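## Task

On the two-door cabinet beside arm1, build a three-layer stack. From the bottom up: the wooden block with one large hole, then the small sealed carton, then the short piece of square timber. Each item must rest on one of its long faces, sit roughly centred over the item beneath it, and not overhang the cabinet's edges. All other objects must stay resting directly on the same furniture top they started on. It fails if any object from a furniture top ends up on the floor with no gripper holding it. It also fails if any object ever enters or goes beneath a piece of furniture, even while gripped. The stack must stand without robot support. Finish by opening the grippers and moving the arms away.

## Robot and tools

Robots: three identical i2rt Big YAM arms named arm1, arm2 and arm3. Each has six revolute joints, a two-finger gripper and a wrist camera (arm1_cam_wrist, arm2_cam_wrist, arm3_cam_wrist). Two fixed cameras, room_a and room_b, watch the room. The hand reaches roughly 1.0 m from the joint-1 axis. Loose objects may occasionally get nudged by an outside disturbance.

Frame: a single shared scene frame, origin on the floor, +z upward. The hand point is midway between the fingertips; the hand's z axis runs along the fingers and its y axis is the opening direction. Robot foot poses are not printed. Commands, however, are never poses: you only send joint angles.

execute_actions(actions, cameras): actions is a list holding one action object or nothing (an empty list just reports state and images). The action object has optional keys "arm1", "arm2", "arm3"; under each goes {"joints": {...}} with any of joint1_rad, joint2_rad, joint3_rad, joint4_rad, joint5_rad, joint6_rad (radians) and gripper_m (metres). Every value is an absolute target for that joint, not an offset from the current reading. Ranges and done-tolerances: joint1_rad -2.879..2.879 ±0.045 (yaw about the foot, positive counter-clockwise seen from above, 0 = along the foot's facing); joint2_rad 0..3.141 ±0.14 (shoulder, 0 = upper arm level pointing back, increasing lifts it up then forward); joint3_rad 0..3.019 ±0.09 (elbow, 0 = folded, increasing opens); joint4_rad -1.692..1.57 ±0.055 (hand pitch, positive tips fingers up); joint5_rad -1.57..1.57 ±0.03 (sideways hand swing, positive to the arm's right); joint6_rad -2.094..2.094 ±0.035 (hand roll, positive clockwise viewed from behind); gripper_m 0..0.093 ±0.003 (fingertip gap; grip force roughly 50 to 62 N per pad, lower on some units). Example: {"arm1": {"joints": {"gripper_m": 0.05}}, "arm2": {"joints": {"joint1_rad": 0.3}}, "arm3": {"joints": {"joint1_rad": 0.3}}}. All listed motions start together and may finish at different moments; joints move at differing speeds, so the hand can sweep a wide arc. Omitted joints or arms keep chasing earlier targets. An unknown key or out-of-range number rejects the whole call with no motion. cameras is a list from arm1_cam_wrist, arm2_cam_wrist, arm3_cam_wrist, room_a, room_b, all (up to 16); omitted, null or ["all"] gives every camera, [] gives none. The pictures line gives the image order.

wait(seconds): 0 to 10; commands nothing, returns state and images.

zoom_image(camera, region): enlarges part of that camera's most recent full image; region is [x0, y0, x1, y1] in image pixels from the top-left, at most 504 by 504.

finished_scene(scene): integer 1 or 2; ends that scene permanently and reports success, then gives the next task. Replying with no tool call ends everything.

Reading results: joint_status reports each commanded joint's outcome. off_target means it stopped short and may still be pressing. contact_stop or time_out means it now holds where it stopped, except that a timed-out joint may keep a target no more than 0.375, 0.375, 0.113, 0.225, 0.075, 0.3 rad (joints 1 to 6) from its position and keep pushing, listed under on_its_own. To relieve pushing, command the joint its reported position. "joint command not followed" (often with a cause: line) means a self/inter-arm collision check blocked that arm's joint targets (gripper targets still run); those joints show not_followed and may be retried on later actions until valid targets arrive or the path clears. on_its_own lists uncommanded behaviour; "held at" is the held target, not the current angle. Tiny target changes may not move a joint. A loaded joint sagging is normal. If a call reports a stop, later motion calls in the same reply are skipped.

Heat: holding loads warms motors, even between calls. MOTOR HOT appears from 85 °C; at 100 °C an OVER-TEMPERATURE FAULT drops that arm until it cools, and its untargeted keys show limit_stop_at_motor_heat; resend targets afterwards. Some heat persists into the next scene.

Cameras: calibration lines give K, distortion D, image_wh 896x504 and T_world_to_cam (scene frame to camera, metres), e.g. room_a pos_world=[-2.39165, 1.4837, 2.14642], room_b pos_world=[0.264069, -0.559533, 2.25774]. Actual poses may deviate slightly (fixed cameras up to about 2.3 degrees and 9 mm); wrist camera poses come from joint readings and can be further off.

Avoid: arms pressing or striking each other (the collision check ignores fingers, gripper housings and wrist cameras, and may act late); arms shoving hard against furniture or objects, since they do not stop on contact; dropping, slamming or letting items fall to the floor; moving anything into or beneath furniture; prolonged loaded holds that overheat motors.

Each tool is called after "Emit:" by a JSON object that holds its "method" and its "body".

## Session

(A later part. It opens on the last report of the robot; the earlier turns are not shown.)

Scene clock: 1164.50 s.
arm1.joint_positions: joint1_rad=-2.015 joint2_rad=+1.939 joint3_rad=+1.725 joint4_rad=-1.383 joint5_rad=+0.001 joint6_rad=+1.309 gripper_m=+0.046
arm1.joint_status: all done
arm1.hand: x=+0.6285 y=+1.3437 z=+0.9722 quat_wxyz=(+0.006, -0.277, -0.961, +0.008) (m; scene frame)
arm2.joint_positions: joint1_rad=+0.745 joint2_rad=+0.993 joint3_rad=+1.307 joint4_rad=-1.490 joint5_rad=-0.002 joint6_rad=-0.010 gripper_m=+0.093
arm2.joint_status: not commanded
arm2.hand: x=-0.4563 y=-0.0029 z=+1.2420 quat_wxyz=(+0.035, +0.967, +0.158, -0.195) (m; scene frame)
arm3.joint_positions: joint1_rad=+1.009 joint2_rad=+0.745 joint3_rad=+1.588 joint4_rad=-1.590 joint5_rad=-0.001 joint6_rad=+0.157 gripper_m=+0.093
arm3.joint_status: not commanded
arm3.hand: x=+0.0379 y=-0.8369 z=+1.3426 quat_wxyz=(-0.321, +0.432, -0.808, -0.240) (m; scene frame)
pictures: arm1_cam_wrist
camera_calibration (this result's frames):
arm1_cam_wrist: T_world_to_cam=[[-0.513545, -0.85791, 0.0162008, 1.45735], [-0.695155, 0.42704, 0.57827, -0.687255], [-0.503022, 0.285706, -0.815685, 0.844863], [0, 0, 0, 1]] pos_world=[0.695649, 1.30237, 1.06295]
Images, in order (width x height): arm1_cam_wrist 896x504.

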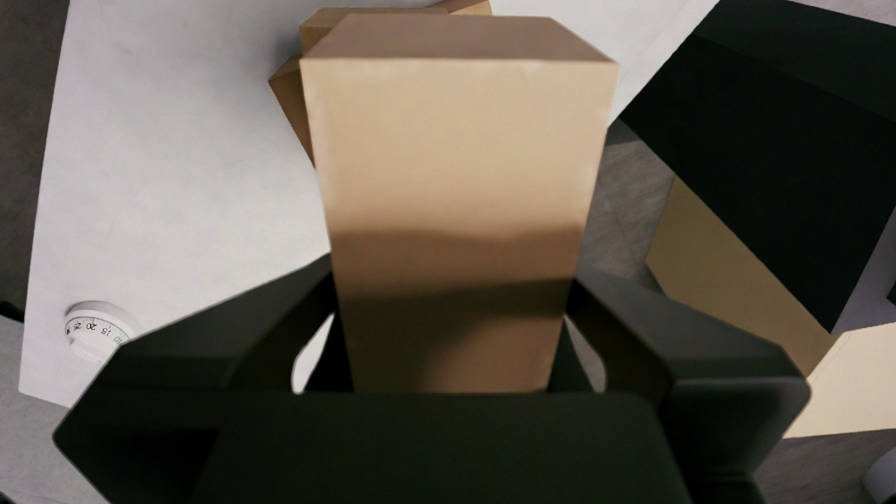

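Emit:
{"method": "execute_actions", "body": {"actions": [{"arm1": {"joints": {"joint2_rad": 2.03, "joint4_rad": -1.25}}}], "cameras": ["arm1_cam_wrist", "room_b"]}}

Scene clock: 1208.27 s.
arm1.joint_positions: joint1_rad=-2.015 joint2_rad=+2.042 joint3_rad=+1.737 joint4_rad=-1.266 joint5_rad=+0.001 joint6_rad=+1.309 gripper_m=+0.046
arm1.joint_status: all done
arm1.hand: x=+0.6508 y=+1.3646 z=+0.9160 quat_wxyz=(-0.001, -0.277, -0.961, -0.003) (m; scene frame)
arm2.joint_positions: joint1_rad=+0.745 joint2_rad=+0.993 joint3_rad=+1.307 joint4_rad=-1.490 joint5_rad=-0.002 joint6_rad=-0.010 gripper_m=+0.093
arm2.joint_status: not commanded
arm2.hand: x=-0.4563 y=-0.0029 z=+1.2420 quat_wxyz=(+0.035, +0.967, +0.158, -0.195) (m; scene frame)
arm3.joint_positions: joint1_rad=+1.009 joint2_rad=+0.745 joint3_rad=+1.588 joint4_rad=-1.590 joint5_rad=-0.001 joint6_rad=+0.157 gripper_m=+0.093
arm3.joint_status: not commanded
arm3.hand: x=+0.0379 y=-0.8369 z=+1.3426 quat_wxyz=(-0.321, +0.432, -0.808, -0.240) (m; scene frame)
pictures: arm1_cam_wrist, room_b
camera_calibration (this result's frames):
arm1_cam_wrist: T_world_to_cam=[[-0.513682, -0.857944, -0.00796885, 1.50993], [-0.70575, 0.41724, 0.572563, -0.622711], [-0.487902, 0.299739, -0.819822, 0.779128], [0, 0, 0, 1]] pos_world=[0.716282, 1.32172, 1.00732]
Images, in order (width x height): arm1_cam_wrist 896x504, room_b 896x504.

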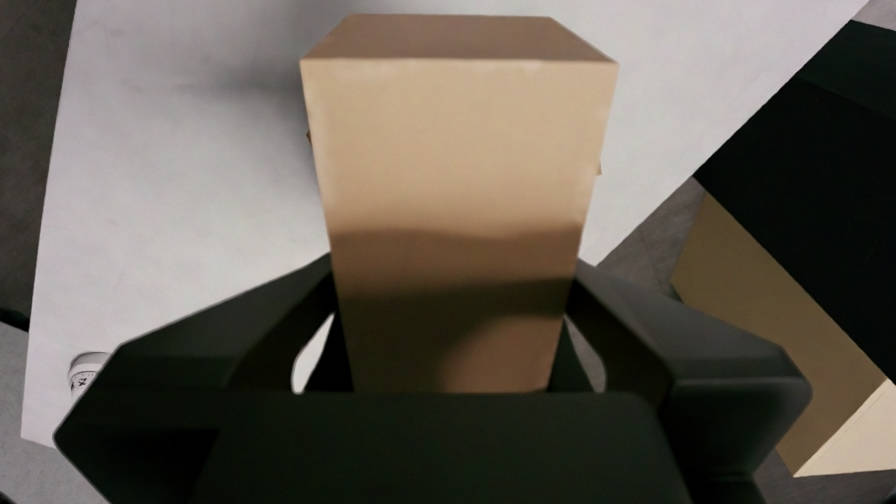

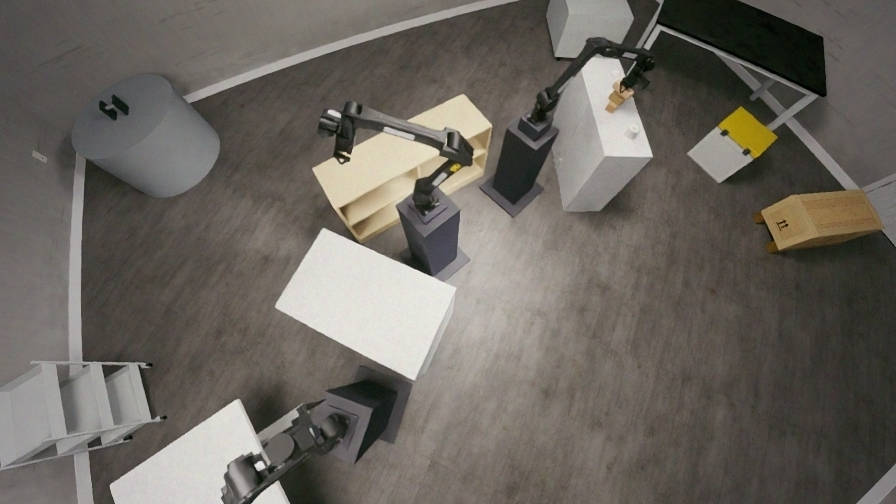

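Emit:
{"method": "execute_actions", "body": {"actions": [{"arm1": {"joints": {"joint2_rad": 2.05, "joint3_rad": 1.725, "joint4_rad": -1.22}}}], "cameras": ["arm1_cam_wrist", "room_b"]}}

Scene clock: 1242.83 s.
arm1.joint_positions: joint1_rad=-2.015 joint2_rad=+2.042 joint3_rad=+1.720 joint4_rad=-1.236 joint5_rad=+0.001 joint6_rad=+1.309 gripper_m=+0.046
arm1.joint_status: all done
arm1.hand: x=+0.6517 y=+1.3655 z=+0.9098 quat_wxyz=(-0.004, -0.277, -0.961, -0.009) (m; scene frame)
arm2.joint_positions: joint1_rad=+0.745 joint2_rad=+0.993 joint3_rad=+1.307 joint4_rad=-1.490 joint5_rad=-0.002 joint6_rad=-0.010 gripper_m=+0.093
arm2.joint_status: not commanded
arm2.hand: x=-0.4563 y=-0.0029 z=+1.2420 quat_wxyz=(+0.035, +0.967, +0.158, -0.195) (m; scene frame)
arm3.joint_positions: joint1_rad=+1.009 joint2_rad=+0.745 joint3_rad=+1.588 joint4_rad=-1.590 joint5_rad=-0.001 joint6_rad=+0.157 gripper_m=+0.093
arm3.joint_status: not commanded
arm3.hand: x=+0.0379 y=-0.8369 z=+1.3426 quat_wxyz=(-0.321, +0.432, -0.808, -0.240) (m; scene frame)
pictures: arm1_cam_wrist, room_b
camera_calibration (this result's frames):
arm1_cam_wrist: T_world_to_cam=[[-0.513578, -0.8578, -0.0204191, 1.5221], [-0.711166, 0.41223, 0.569482, -0.605711], [-0.480084, 0.306995, -0.82175, 0.760963], [0, 0, 0, 1]] pos_world=[0.716283, 1.32174, 1.00134]
Images, in order (width x height): arm1_cam_wrist 896x504, room_b 896x504.

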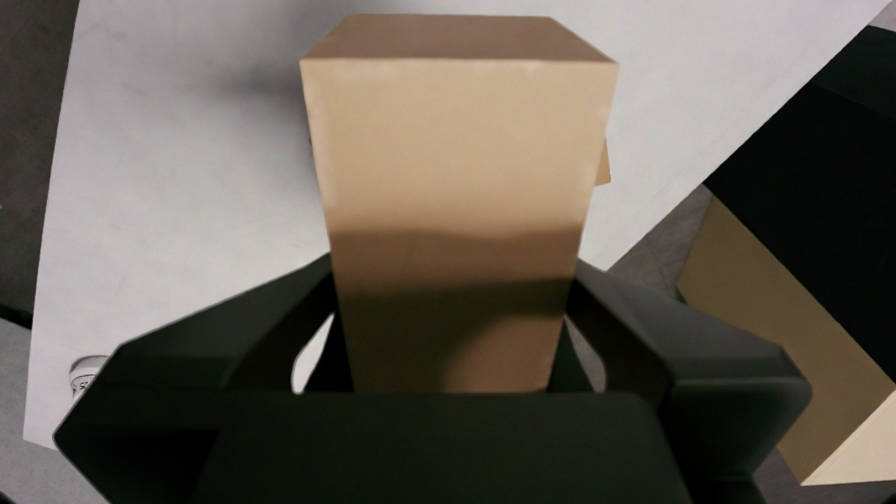

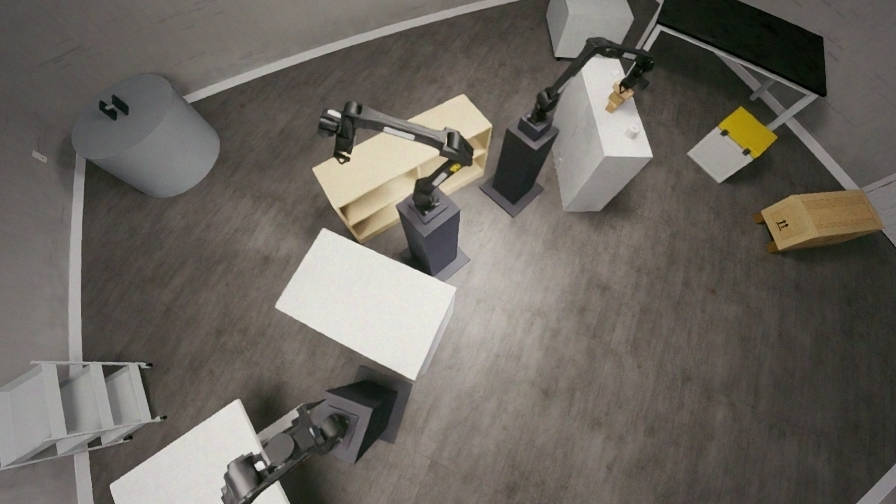

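Emit:
{"method": "execute_actions", "body": {"actions": [{"arm1": {"joints": {"joint2_rad": 2.08}}}], "cameras": ["arm1_cam_wrist", "room_b"]}}

Scene clock: 1247.97 s.
arm1.joint_positions: joint1_rad=-2.015 joint2_rad=+2.071 joint3_rad=+1.720 joint4_rad=-1.234 joint5_rad=+0.002 joint6_rad=+1.309 gripper_m=+0.046
arm1.joint_status: all done
arm1.hand: x=+0.6508 y=+1.3645 z=+0.8930 quat_wxyz=(+0.002, -0.277, -0.961, +0.003) (m; scene frame)
arm2.joint_positions: joint1_rad=+0.745 joint2_rad=+0.993 joint3_rad=+1.307 joint4_rad=-1.490 joint5_rad=-0.002 joint6_rad=-0.010 gripper_m=+0.093
arm2.joint_status: not commanded
arm2.hand: x=-0.4563 y=-0.0029 z=+1.2420 quat_wxyz=(+0.035, +0.967, +0.158, -0.195) (m; scene frame)
arm3.joint_positions: joint1_rad=+1.009 joint2_rad=+0.745 joint3_rad=+1.588 joint4_rad=-1.590 joint5_rad=-0.001 joint6_rad=+0.157 gripper_m=+0.093
arm3.joint_status: not commanded
arm3.hand: x=+0.0379 y=-0.8369 z=+1.3426 quat_wxyz=(-0.321, +0.432, -0.808, -0.240) (m; scene frame)
pictures: arm1_cam_wrist, room_b
camera_calibration (this result's frames):
arm1_cam_wrist: T_world_to_cam=[[-0.513664, -0.857978, 0.00480295, 1.49827], [-0.700756, 0.422753, 0.574649, -0.622043], [-0.495067, 0.29181, -0.818386, 0.774468], [0, 0, 0, 1]] pos_world=[0.717121, 1.32246, 0.984074]
Images, in order (width x height): arm1_cam_wrist 896x504, room_b 896x504.

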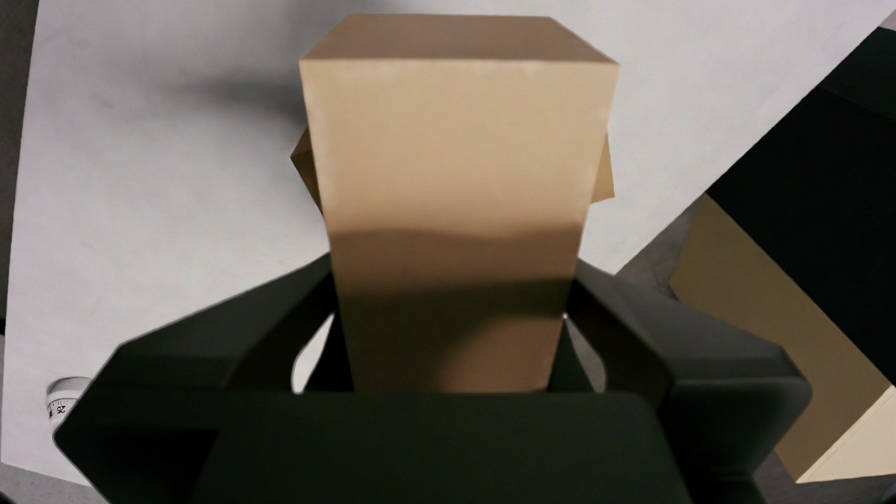

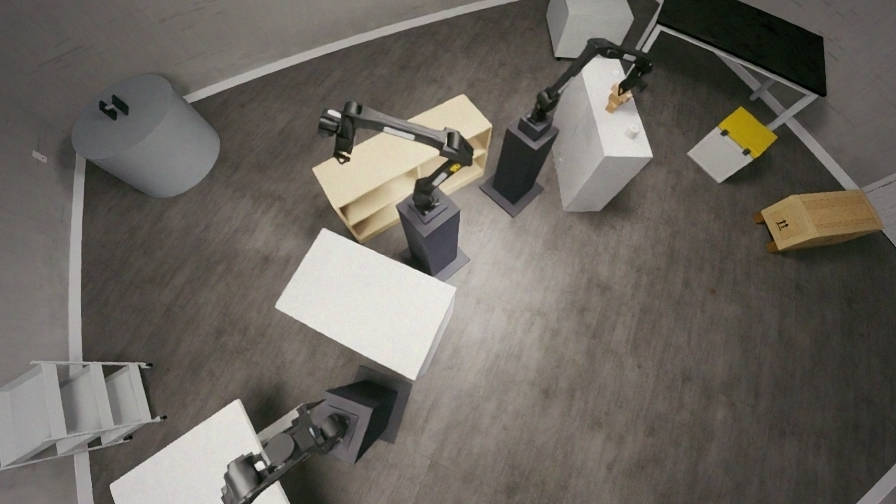

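Emit:
{"method": "execute_actions", "body": {"actions": [{"arm1": {"joints": {"joint2_rad": 2.097, "joint4_rad": -1.215}}}], "cameras": ["arm1_cam_wrist", "room_b"]}}

Scene clock: 1259.57 s.
arm1.joint_positions: joint1_rad=-2.015 joint2_rad=+2.071 joint3_rad=+1.720 joint4_rad=-1.233 joint5_rad=+0.002 joint6_rad=+1.309 gripper_m=+0.046
arm1.joint_status: all done
arm1.hand: x=+0.6510 y=+1.3647 z=+0.8930 quat_wxyz=(+0.002, -0.277, -0.961, +0.002) (m; scene frame)
arm2.joint_positions: joint1_rad=+0.745 joint2_rad=+0.993 joint3_rad=+1.307 joint4_rad=-1.490 joint5_rad=-0.002 joint6_rad=-0.010 gripper_m=+0.093
arm2.joint_status: not commanded
arm2.hand: x=-0.4563 y=-0.0029 z=+1.2420 quat_wxyz=(+0.035, +0.967, +0.158, -0.195) (m; scene frame)
arm3.joint_positions: joint1_rad=+1.009 joint2_rad=+0.745 joint3_rad=+1.588 joint4_rad=-1.590 joint5_rad=-0.001 joint6_rad=+0.157 gripper_m=+0.093
arm3.joint_status: not commanded
arm3.hand: x=+0.0379 y=-0.8369 z=+1.3426 quat_wxyz=(-0.321, +0.432, -0.808, -0.240) (m; scene frame)
pictures: arm1_cam_wrist, room_b
camera_calibration (this result's frames):
arm1_cam_wrist: T_world_to_cam=[[-0.51367, -0.85798, 0.0037043, 1.49953], [-0.701237, 0.422308, 0.574389, -0.620826], [-0.494379, 0.292449, -0.818574, 0.773361], [0, 0, 0, 1]] pos_world=[0.71725, 1.32258, 0.984095]
Images, in order (width x height): arm1_cam_wrist 896x504, room_b 896x504.

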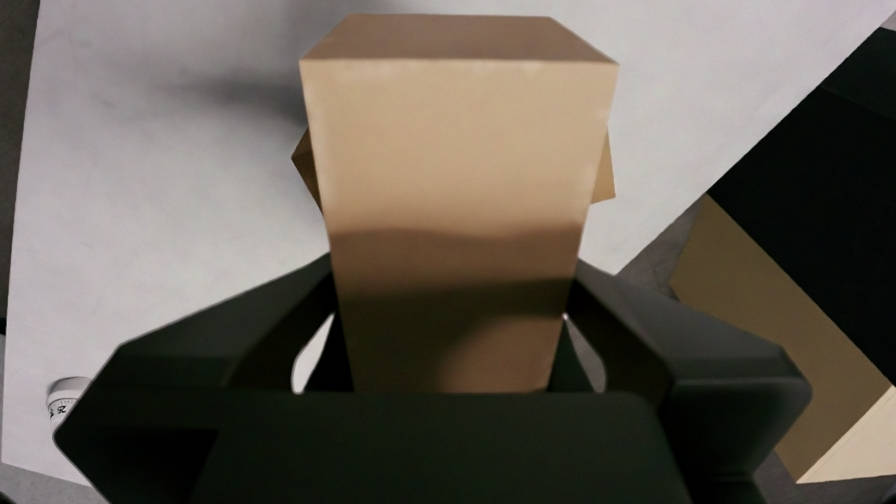

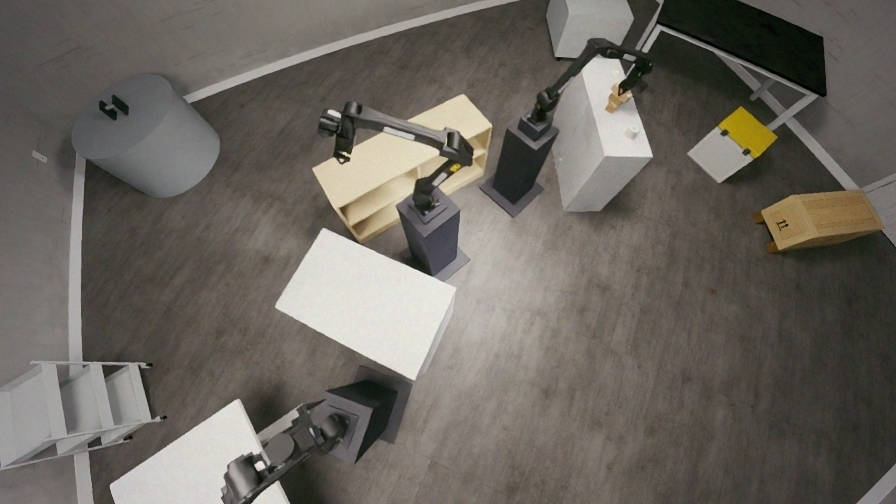

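Emit:
{"method": "zoom_image", "body": {"camera": "room_b", "region": [590, 60, 660, 130]}}

Emit:
{"method": "execute_actions", "body": {"actions": [{"arm1": {"joints": {"joint2_rad": 2.115}}}], "cameras": ["arm1_cam_wrist", "room_a"]}}

Region (590, 60, 660, 130) of room_b's 896x504 image, scaled by 7.200, with more detail than that image has.

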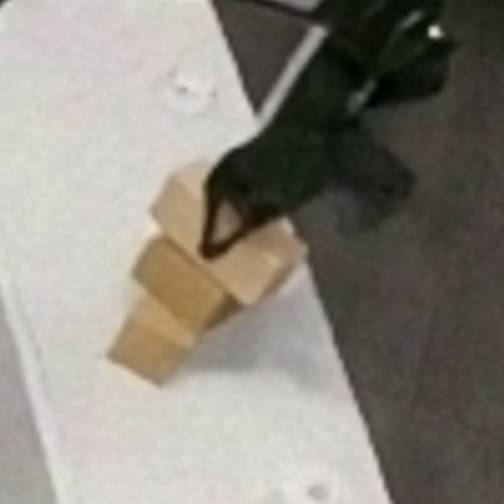

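Scene clock: 1268.23 s.
arm1.joint_positions: joint1_rad=-2.015 joint2_rad=+2.072 joint3_rad=+1.720 joint4_rad=-1.233 joint5_rad=+0.002 joint6_rad=+1.309 gripper_m=+0.046
arm1.joint_status: all done
arm1.hand: x=+0.6510 y=+1.3646 z=+0.8923 quat_wxyz=(+0.002, -0.277, -0.961, +0.003) (m; scene frame)
arm2.joint_positions: joint1_rad=+0.745 joint2_rad=+0.993 joint3_rad=+1.307 joint4_rad=-1.490 joint5_rad=-0.002 joint6_rad=-0.010 gripper_m=+0.093
arm2.joint_status: not commanded
arm2.hand: x=-0.4563 y=-0.0029 z=+1.2420 quat_wxyz=(+0.035, +0.967, +0.158, -0.195) (m; scene frame)
arm3.joint_positions: joint1_rad=+1.009 joint2_rad=+0.745 joint3_rad=+1.588 joint4_rad=-1.590 joint5_rad=-0.001 joint6_rad=+0.157 gripper_m=+0.093
arm3.joint_status: not commanded
arm3.hand: x=+0.0379 y=-0.8369 z=+1.3426 quat_wxyz=(-0.321, +0.432, -0.808, -0.240) (m; scene frame)
pictures: arm1_cam_wrist, room_a
camera_calibration (this result's frames):
arm1_cam_wrist: T_world_to_cam=[[-0.513664, -0.857978, 0.00480295, 1.49846], [-0.700756, 0.422753, 0.574649, -0.621606], [-0.495067, 0.29181, -0.818386, 0.773938], [0, 0, 0, 1]] pos_world=[0.717264, 1.32259, 0.983388]
Images, in order (width x height): arm1_cam_wrist 896x504, room_a 896x504.

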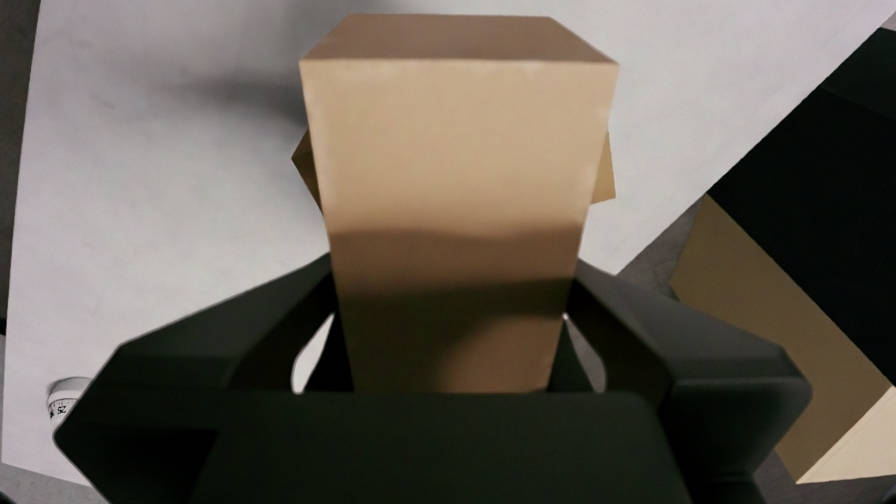

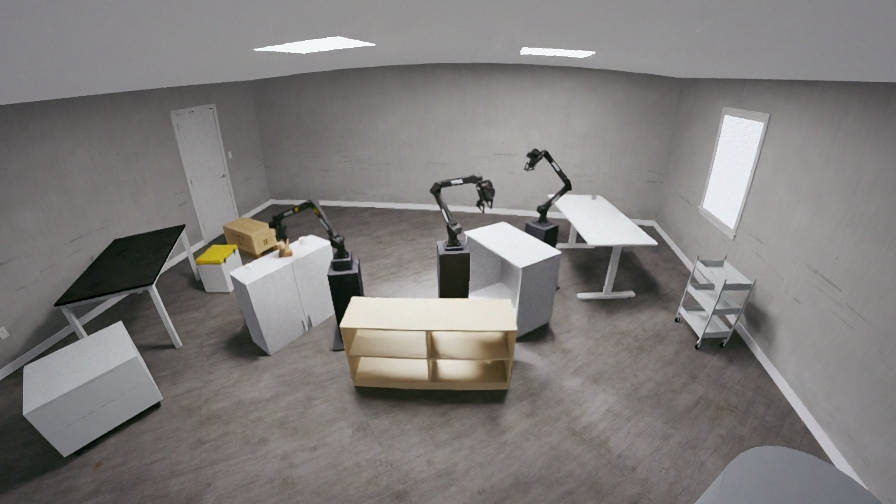

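Emit:
{"method": "execute_actions", "body": {"actions": [{"arm1": {"joints": {"joint2_rad": 2.072, "gripper_m": 0.093}}}], "cameras": ["arm1_cam_wrist", "room_b"]}}

Scene clock: 1275.07 s.
arm1.joint_positions: joint1_rad=-2.015 joint2_rad=+2.072 joint3_rad=+1.720 joint4_rad=-1.233 joint5_rad=+0.002 joint6_rad=+1.309 gripper_m=+0.093
arm1.joint_status: all done
arm1.hand: x=+0.6510 y=+1.3647 z=+0.8923 quat_wxyz=(+0.002, -0.277, -0.961, +0.003) (m; scene frame)
arm2.joint_positions: joint1_rad=+0.745 joint2_rad=+0.993 joint3_rad=+1.307 joint4_rad=-1.490 joint5_rad=-0.002 joint6_rad=-0.010 gripper_m=+0.093
arm2.joint_status: not commanded
arm2.hand: x=-0.4563 y=-0.0029 z=+1.2420 quat_wxyz=(+0.035, +0.967, +0.158, -0.195) (m; scene frame)
arm3.joint_positions: joint1_rad=+1.009 joint2_rad=+0.745 joint3_rad=+1.588 joint4_rad=-1.590 joint5_rad=-0.001 joint6_rad=+0.157 gripper_m=+0.093
arm3.joint_status: not commanded
arm3.hand: x=+0.0379 y=-0.8369 z=+1.3426 quat_wxyz=(-0.321, +0.432, -0.808, -0.240) (m; scene frame)
pictures: arm1_cam_wrist, room_b
camera_calibration (this result's frames):
arm1_cam_wrist: T_world_to_cam=[[-0.513666, -0.857979, 0.00443673, 1.49888], [-0.700916, 0.422605, 0.574562, -0.621201], [-0.494837, 0.292023, -0.818449, 0.77357], [0, 0, 0, 1]] pos_world=[0.717307, 1.32263, 0.983395]
Images, in order (width x height): arm1_cam_wrist 896x504, room_b 896x504.

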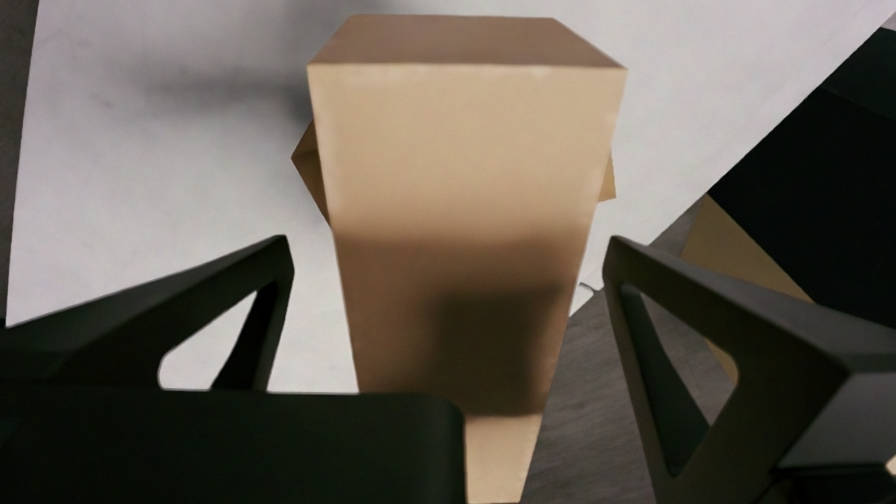

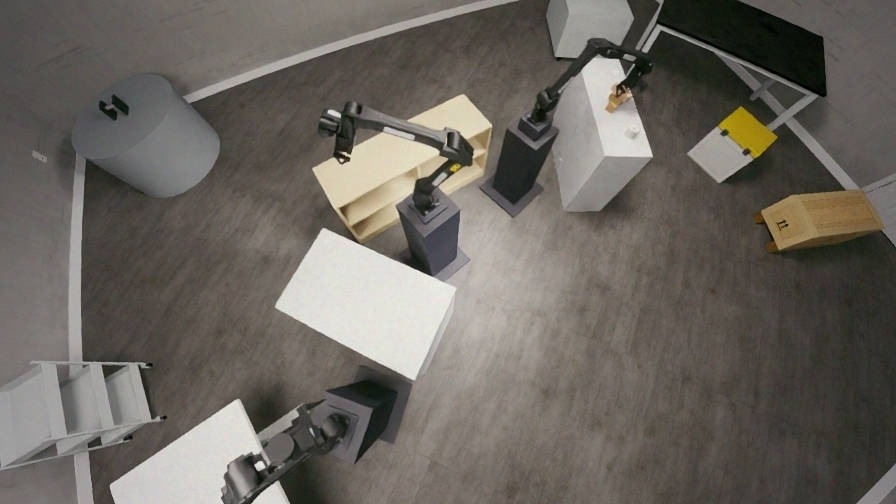

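Emit:
{"method": "execute_actions", "body": {"actions": [{"arm1": {"joints": {"joint2_rad": 1.8, "joint4_rad": -1.48}}}], "cameras": ["arm1_cam_wrist", "room_b", "room_a"]}}

Scene clock: 1285.87 s.
arm1.joint_positions: joint1_rad=-2.015 joint2_rad=+1.785 joint3_rad=+1.712 joint4_rad=-1.466 joint5_rad=+0.002 joint6_rad=+1.309 gripper_m=+0.093
arm1.joint_status: all done
arm1.hand: x=+0.6058 y=+1.3221 z=+1.0517 quat_wxyz=(-0.010, -0.277, -0.961, -0.017) (m; scene frame)
arm2.joint_positions: joint1_rad=+0.745 joint2_rad=+0.993 joint3_rad=+1.307 joint4_rad=-1.490 joint5_rad=-0.002 joint6_rad=-0.010 gripper_m=+0.093
arm2.joint_status: not commanded
arm2.hand: x=-0.4563 y=-0.0029 z=+1.2420 quat_wxyz=(+0.035, +0.967, +0.158, -0.195) (m; scene frame)
arm3.joint_positions: joint1_rad=+1.009 joint2_rad=+0.745 joint3_rad=+1.588 joint4_rad=-1.590 joint5_rad=-0.001 joint6_rad=+0.157 gripper_m=+0.093
arm3.joint_status: not commanded
arm3.hand: x=+0.0379 y=-0.8369 z=+1.3426 quat_wxyz=(-0.321, +0.432, -0.808, -0.240) (m; scene frame)
pictures: arm1_cam_wrist, room_a, room_b
camera_calibration (this result's frames):
arm1_cam_wrist: T_world_to_cam=[[-0.51287, -0.857574, -0.0391296, 1.48322], [-0.719973, 0.404859, 0.563674, -0.680093], [-0.46755, 0.317264, -0.82507, 0.85118], [0, 0, 0, 1]] pos_world=[0.669019, 1.27726, 1.14367]
Images, in order (width x height): arm1_cam_wrist 896x504, room_a 896x504, room_b 896x504.

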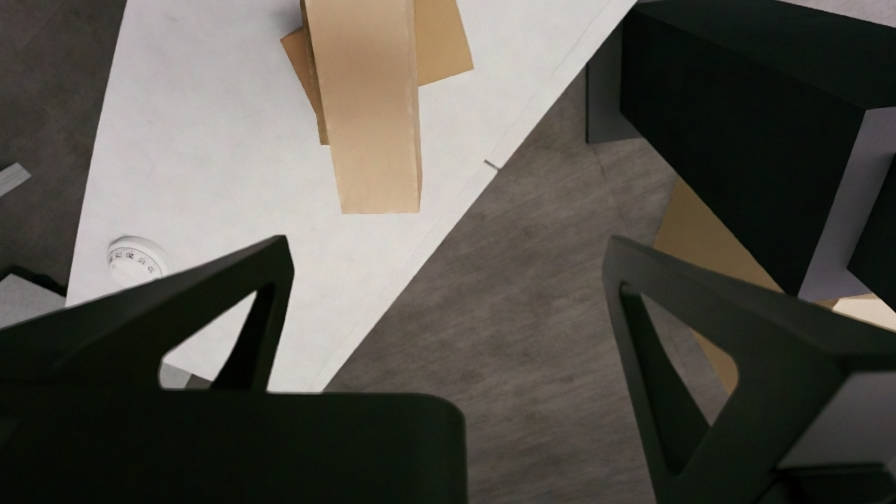

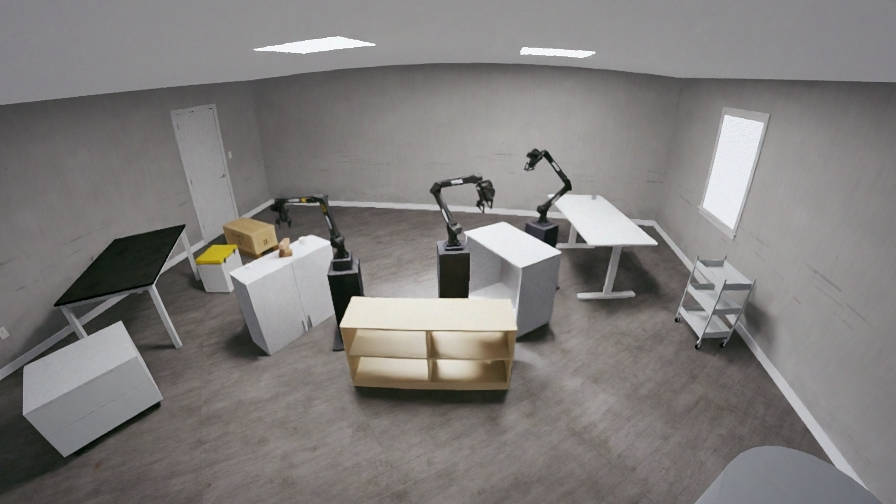

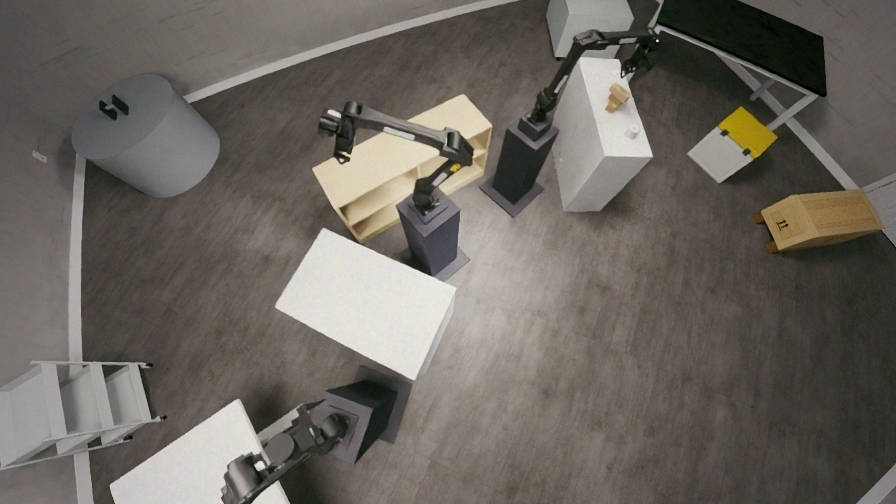

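Emit:
{"method": "zoom_image", "body": {"camera": "arm1_cam_wrist", "region": [260, 0, 520, 230]}}

Region (260, 0, 520, 230) of arm1_cam_wrist's 896x504 image, scaled by 1.938, with more detail than that image has; it fills the top 446 rows of this view, and the rest is white.

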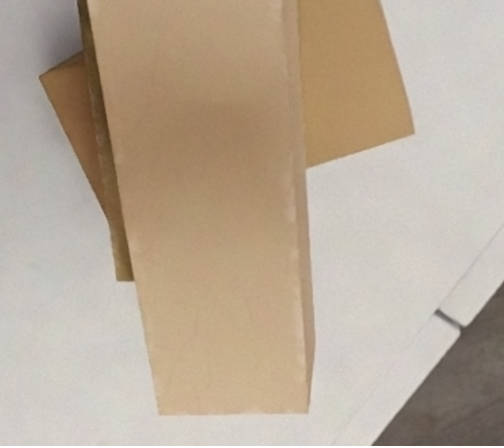

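Emit:
{"method": "execute_actions", "body": {"actions": [{"arm1": {"joints": {"joint2_rad": 1.985, "joint3_rad": 1.8, "joint4_rad": -1.31}}}], "cameras": ["arm1_cam_wrist"]}}

Scene clock: 1391.17 s.
arm1.joint_positions: joint1_rad=-2.015 joint2_rad=+2.005 joint3_rad=+1.761 joint4_rad=-1.326 joint5_rad=+0.002 joint6_rad=+1.309 gripper_m=+0.093
arm1.joint_status: all done
arm1.hand: x=+0.6472 y=+1.3609 z=+0.9472 quat_wxyz=(-0.001, -0.277, -0.961, -0.003) (m; scene frame)
arm2.joint_positions: joint1_rad=+0.745 joint2_rad=+0.993 joint3_rad=+1.307 joint4_rad=-1.490 joint5_rad=-0.002 joint6_rad=-0.010 gripper_m=+0.093
arm2.joint_status: not commanded
arm2.hand: x=-0.4563 y=-0.0029 z=+1.2420 quat_wxyz=(+0.035, +0.967, +0.158, -0.195) (m; scene frame)
arm3.joint_positions: joint1_rad=+1.009 joint2_rad=+0.745 joint3_rad=+1.588 joint4_rad=-1.590 joint5_rad=-0.001 joint6_rad=+0.157 gripper_m=+0.093
arm3.joint_status: not commanded
arm3.hand: x=+0.0379 y=-0.8369 z=+1.3426 quat_wxyz=(-0.321, +0.432, -0.808, -0.240) (m; scene frame)
pictures: arm1_cam_wrist
camera_calibration (this result's frames):
arm1_cam_wrist: T_world_to_cam=[[-0.513348, -0.858132, -0.00911292, 1.50622], [-0.70699, 0.416866, 0.571304, -0.639014], [-0.486455, 0.29972, -0.820688, 0.803899], [0, 0, 0, 1]] pos_world=[0.7125, 1.31798, 1.03855]
Images, in order (width x height): arm1_cam_wrist 896x504.

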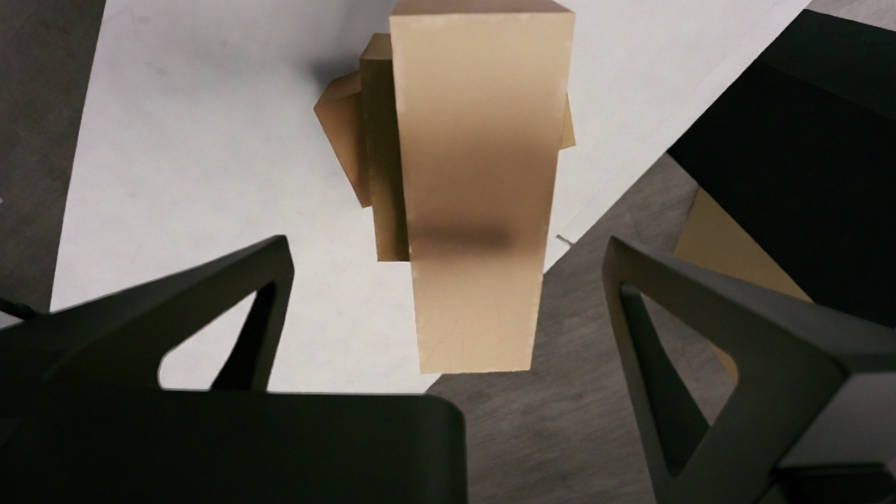

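Emit:
{"method": "zoom_image", "body": {"camera": "arm1_cam_wrist", "region": [300, 0, 620, 400]}}

Region (300, 0, 620, 400) of arm1_cam_wrist's 896x504 image, scaled by 1.260, with more detail than that image has; it fills the left 403 columns of this view, and the rest is white.

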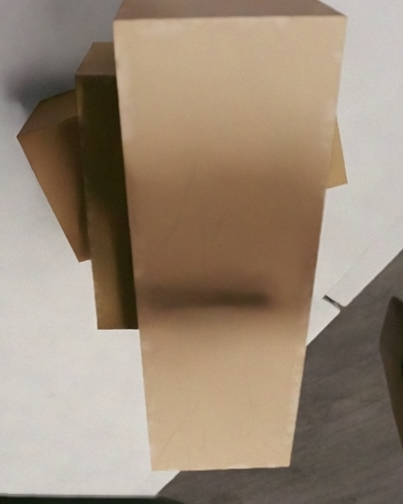

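Emit:
{"method": "execute_actions", "body": {"actions": [{"arm1": {"joints": {"joint2_rad": 2.075, "joint3_rad": 1.728, "joint4_rad": -1.27}}}], "cameras": ["arm1_cam_wrist"]}}

Scene clock: 1454.47 s.
arm1.joint_positions: joint1_rad=-2.015 joint2_rad=+2.070 joint3_rad=+1.724 joint4_rad=-1.287 joint5_rad=+0.002 joint6_rad=+1.309 gripper_m=+0.093
arm1.joint_status: all done
arm1.hand: x=+0.6422 y=+1.3565 z=+0.8951 quat_wxyz=(+0.015, -0.277, -0.960, +0.024) (m; scene frame)
arm2.joint_positions: joint1_rad=+0.745 joint2_rad=+0.993 joint3_rad=+1.307 joint4_rad=-1.490 joint5_rad=-0.002 joint6_rad=-0.010 gripper_m=+0.093
arm2.joint_status: not commanded
arm2.hand: x=-0.4563 y=-0.0029 z=+1.2420 quat_wxyz=(+0.035, +0.967, +0.158, -0.195) (m; scene frame)
arm3.joint_positions: joint1_rad=+1.009 joint2_rad=+0.745 joint3_rad=+1.588 joint4_rad=-1.590 joint5_rad=-0.001 joint6_rad=+0.157 gripper_m=+0.093
arm3.joint_status: not commanded
arm3.hand: x=+0.0379 y=-0.8369 z=+1.3426 quat_wxyz=(-0.321, +0.432, -0.808, -0.240) (m; scene frame)
pictures: arm1_cam_wrist
camera_calibration (this result's frames):
arm1_cam_wrist: T_world_to_cam=[[-0.512193, -0.857294, 0.0520125, 1.44282], [-0.680045, 0.441794, 0.585113, -0.674402], [-0.524593, 0.264319, -0.809282, 0.822344], [0, 0, 0, 1]] pos_world=[0.711773, 1.31751, 0.985065]
Images, in order (width x height): arm1_cam_wrist 896x504.

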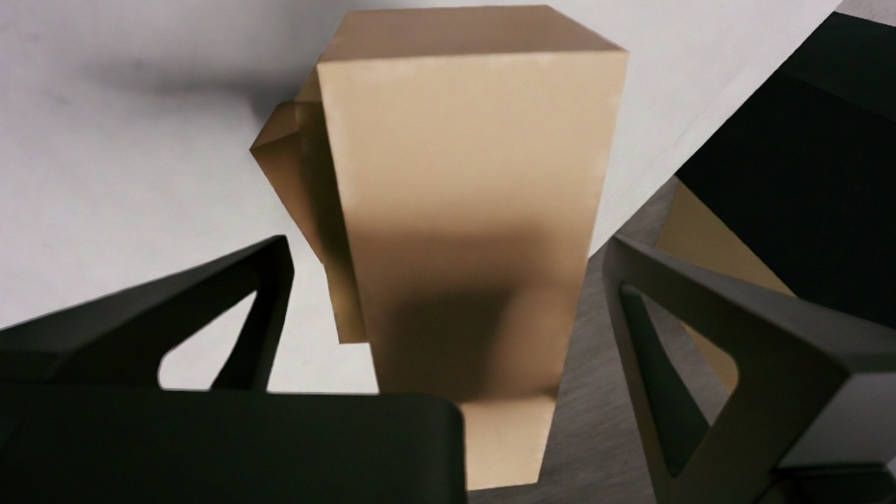

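Emit:
{"method": "execute_actions", "body": {"actions": [{"arm1": {"joints": {"joint4_rad": -1.228}}}], "cameras": ["arm1_cam_wrist"]}}

Scene clock: 1461.63 s.
arm1.joint_positions: joint1_rad=-2.015 joint2_rad=+2.070 joint3_rad=+1.724 joint4_rad=-1.246 joint5_rad=+0.002 joint6_rad=+1.309 gripper_m=+0.093
arm1.joint_status: all done
arm1.hand: x=+0.6498 y=+1.3635 z=+0.8947 quat_wxyz=(+0.004, -0.277, -0.961, +0.006) (m; scene frame)
arm2.joint_positions: joint1_rad=+0.745 joint2_rad=+0.993 joint3_rad=+1.307 joint4_rad=-1.490 joint5_rad=-0.002 joint6_rad=-0.010 gripper_m=+0.093
arm2.joint_status: not commanded
arm2.hand: x=-0.4563 y=-0.0029 z=+1.2420 quat_wxyz=(+0.035, +0.967, +0.158, -0.195) (m; scene frame)
arm3.joint_positions: joint1_rad=+1.009 joint2_rad=+0.745 joint3_rad=+1.588 joint4_rad=-1.590 joint5_rad=-0.001 joint6_rad=+0.157 gripper_m=+0.093
arm3.joint_status: not commanded
arm3.hand: x=+0.0379 y=-0.8369 z=+1.3426 quat_wxyz=(-0.321, +0.432, -0.808, -0.240) (m; scene frame)
pictures: arm1_cam_wrist
camera_calibration (this result's frames):
arm1_cam_wrist: T_world_to_cam=[[-0.513275, -0.858144, 0.0117589, 1.4906], [-0.697866, 0.425306, 0.576279, -0.630175], [-0.499532, 0.287584, -0.817168, 0.783205], [0, 0, 0, 1]] pos_world=[0.716543, 1.32193, 0.985639]
Images, in order (width x height): arm1_cam_wrist 896x504.

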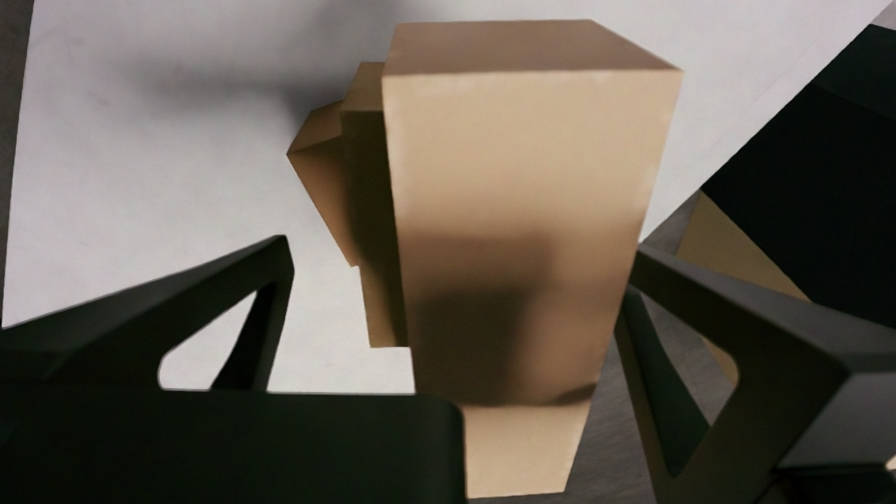

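Emit:
{"method": "execute_actions", "body": {"actions": [{"arm1": {"joints": {"gripper_m": 0.035}}}], "cameras": ["arm1_cam_wrist"]}}

Scene clock: 1465.33 s.
arm1.joint_positions: joint1_rad=-2.014 joint2_rad=+2.070 joint3_rad=+1.724 joint4_rad=-1.243 joint5_rad=+0.001 joint6_rad=+1.308 gripper_m=+0.046
arm1.joint_status: gripper_m off_target (ended at +0.046, target +0.035)
arm1.hand: x=+0.6499 y=+1.3641 z=+0.8947 quat_wxyz=(+0.004, -0.276, -0.961, +0.005) (m; scene frame)
arm2.joint_positions: joint1_rad=+0.745 joint2_rad=+0.993 joint3_rad=+1.307 joint4_rad=-1.490 joint5_rad=-0.002 joint6_rad=-0.010 gripper_m=+0.093
arm2.joint_status: not commanded
arm2.hand: x=-0.4563 y=-0.0029 z=+1.2420 quat_wxyz=(+0.035, +0.967, +0.158, -0.195) (m; scene frame)
arm3.joint_positions: joint1_rad=+1.009 joint2_rad=+0.745 joint3_rad=+1.588 joint4_rad=-1.590 joint5_rad=-0.001 joint6_rad=+0.157 gripper_m=+0.093
arm3.joint_status: not commanded
arm3.hand: x=+0.0379 y=-0.8369 z=+1.3426 quat_wxyz=(-0.321, +0.432, -0.808, -0.240) (m; scene frame)
pictures: arm1_cam_wrist
camera_calibration (this result's frames):
arm1_cam_wrist: T_world_to_cam=[[-0.512319, -0.858744, 0.0093439, 1.4936], [-0.699011, 0.423295, 0.576373, -0.626931], [-0.498912, 0.288755, -0.817133, 0.781061], [0, 0, 0, 1]] pos_world=[0.716649, 1.32246, 0.985621]
Images, in order (width x height): arm1_cam_wrist 896x504.

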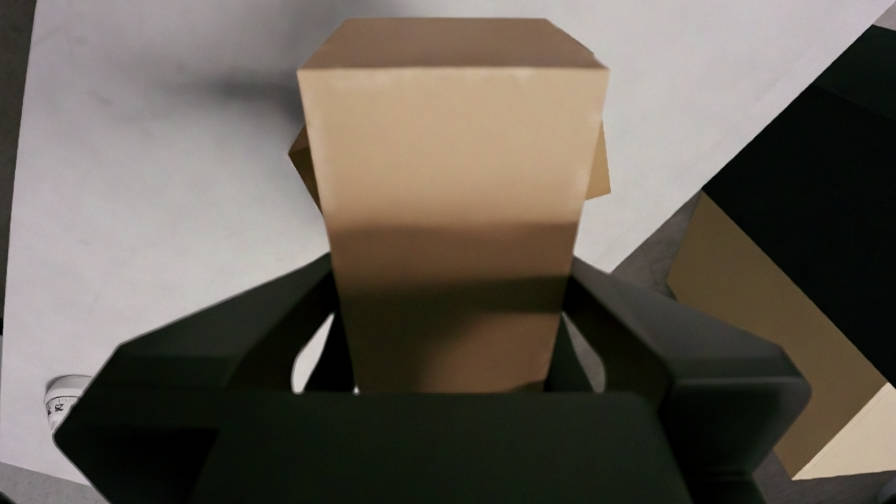

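Emit:
{"method": "execute_actions", "body": {"actions": [{"arm1": {"joints": {"gripper_m": 0.093}}}], "cameras": ["arm1_cam_wrist"]}}

Emit:
{"method": "execute_actions", "body": {"actions": [{"arm1": {"joints": {"joint2_rad": 1.93}}}], "cameras": ["arm1_cam_wrist", "room_b"]}}

Scene clock: 1470.63 s.
arm1.joint_positions: joint1_rad=-2.014 joint2_rad=+2.070 joint3_rad=+1.724 joint4_rad=-1.243 joint5_rad=+0.001 joint6_rad=+1.308 gripper_m=+0.093
arm1.joint_status: all done
arm1.hand: x=+0.6499 y=+1.3641 z=+0.8947 quat_wxyz=(+0.004, -0.276, -0.961, +0.005) (m; scene frame)
arm2.joint_positions: joint1_rad=+0.745 joint2_rad=+0.993 joint3_rad=+1.307 joint4_rad=-1.490 joint5_rad=-0.002 joint6_rad=-0.010 gripper_m=+0.093
arm2.joint_status: not commanded
arm2.hand: x=-0.4563 y=-0.0029 z=+1.2420 quat_wxyz=(+0.035, +0.967, +0.158, -0.195) (m; scene frame)
arm3.joint_positions: joint1_rad=+1.009 joint2_rad=+0.745 joint3_rad=+1.588 joint4_rad=-1.590 joint5_rad=-0.001 joint6_rad=+0.157 gripper_m=+0.093
arm3.joint_status: not commanded
arm3.hand: x=+0.0379 y=-0.8369 z=+1.3426 quat_wxyz=(-0.321, +0.432, -0.808, -0.240) (m; scene frame)
pictures: arm1_cam_wrist
camera_calibration (this result's frames):
arm1_cam_wrist: T_world_to_cam=[[-0.512319, -0.858744, 0.0093439, 1.4936], [-0.699011, 0.423295, 0.576373, -0.626931], [-0.498912, 0.288755, -0.817133, 0.781061], [0, 0, 0, 1]] pos_world=[0.716649, 1.32246, 0.985621]
Images, in order (width x height): arm1_cam_wrist 896x504.

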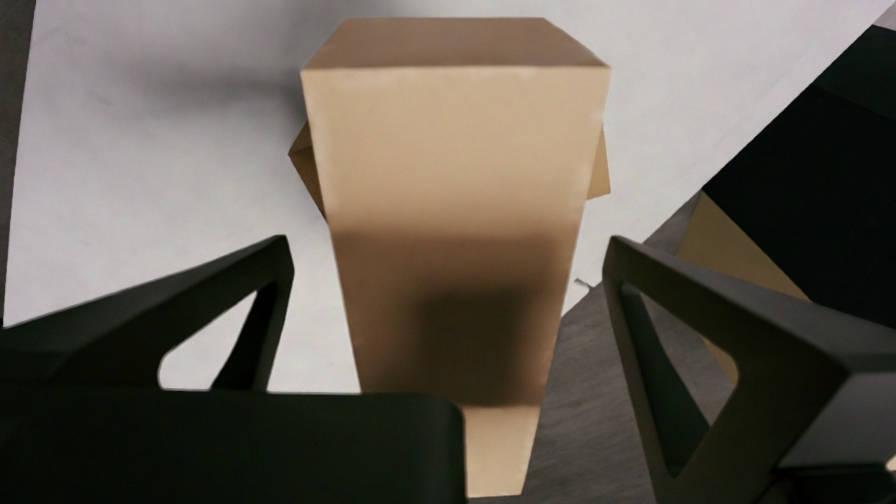

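Scene clock: 1472.07 s.
arm1.joint_positions: joint1_rad=-2.014 joint2_rad=+1.927 joint3_rad=+1.721 joint4_rad=-1.243 joint5_rad=+0.001 joint6_rad=+1.308 gripper_m=+0.093
arm1.joint_status: all done
arm1.hand: x=+0.6525 y=+1.3662 z=+0.9793 quat_wxyz=(-0.032, -0.276, -0.959, -0.055) (m; scene frame)
arm2.joint_positions: joint1_rad=+0.745 joint2_rad=+0.993 joint3_rad=+1.307 joint4_rad=-1.490 joint5_rad=-0.002 joint6_rad=-0.010 gripper_m=+0.093
arm2.joint_status: not commanded
arm2.hand: x=-0.4563 y=-0.0029 z=+1.2420 quat_wxyz=(+0.035, +0.967, +0.158, -0.195) (m; scene frame)
arm3.joint_positions: joint1_rad=+1.009 joint2_rad=+0.745 joint3_rad=+1.588 joint4_rad=-1.590 joint5_rad=-0.001 joint6_rad=+0.157 gripper_m=+0.093
arm3.joint_status: not commanded
arm3.hand: x=+0.0379 y=-0.8369 z=+1.3426 quat_wxyz=(-0.321, +0.432, -0.808, -0.240) (m; scene frame)
pictures: arm1_cam_wrist, room_b
camera_calibration (this result's frames):
arm1_cam_wrist: T_world_to_cam=[[-0.506693, -0.853012, -0.125031, 1.61598], [-0.756356, 0.37023, 0.539309, -0.528567], [-0.413747, 0.367832, -0.832774, 0.702603], [0, 0, 0, 1]] pos_world=[0.709724, 1.3157, 1.07222]
Images, in order (width x height): arm1_cam_wrist 896x504, room_b 896x504.

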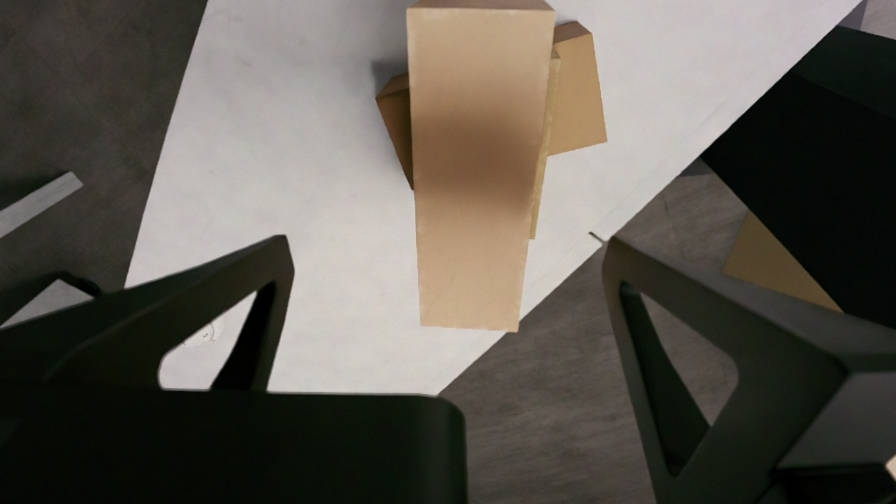

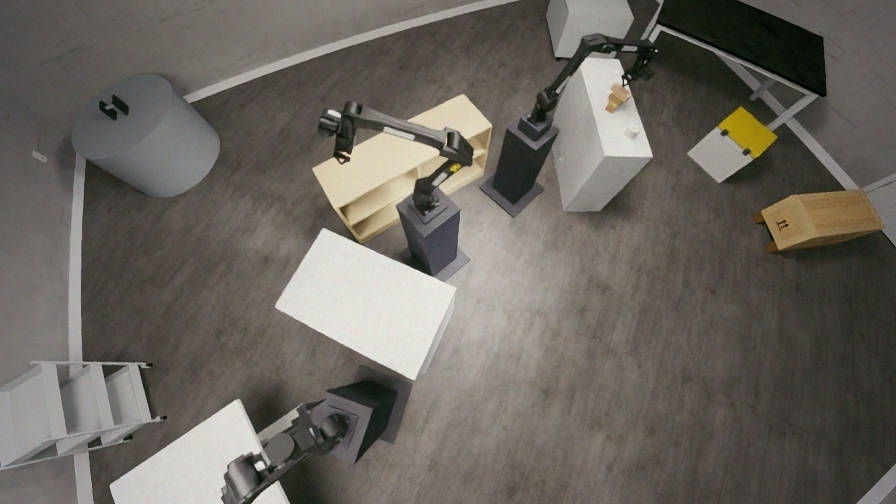

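Emit:
{"method": "zoom_image", "body": {"camera": "arm1_cam_wrist", "region": [350, 0, 630, 350]}}

Region (350, 0, 630, 350) of arm1_cam_wrist's 896x504 image, scaled by 1.440, with more detail than that image has; it fills the left 403 columns of this view, and the rest is white.

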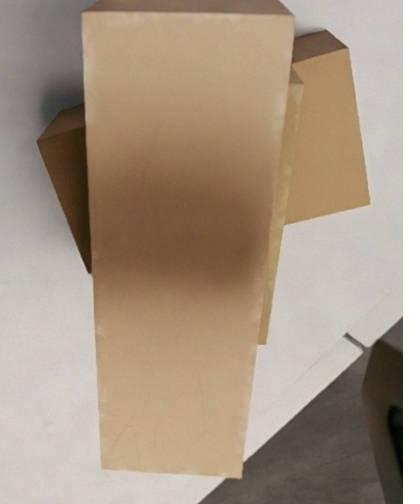

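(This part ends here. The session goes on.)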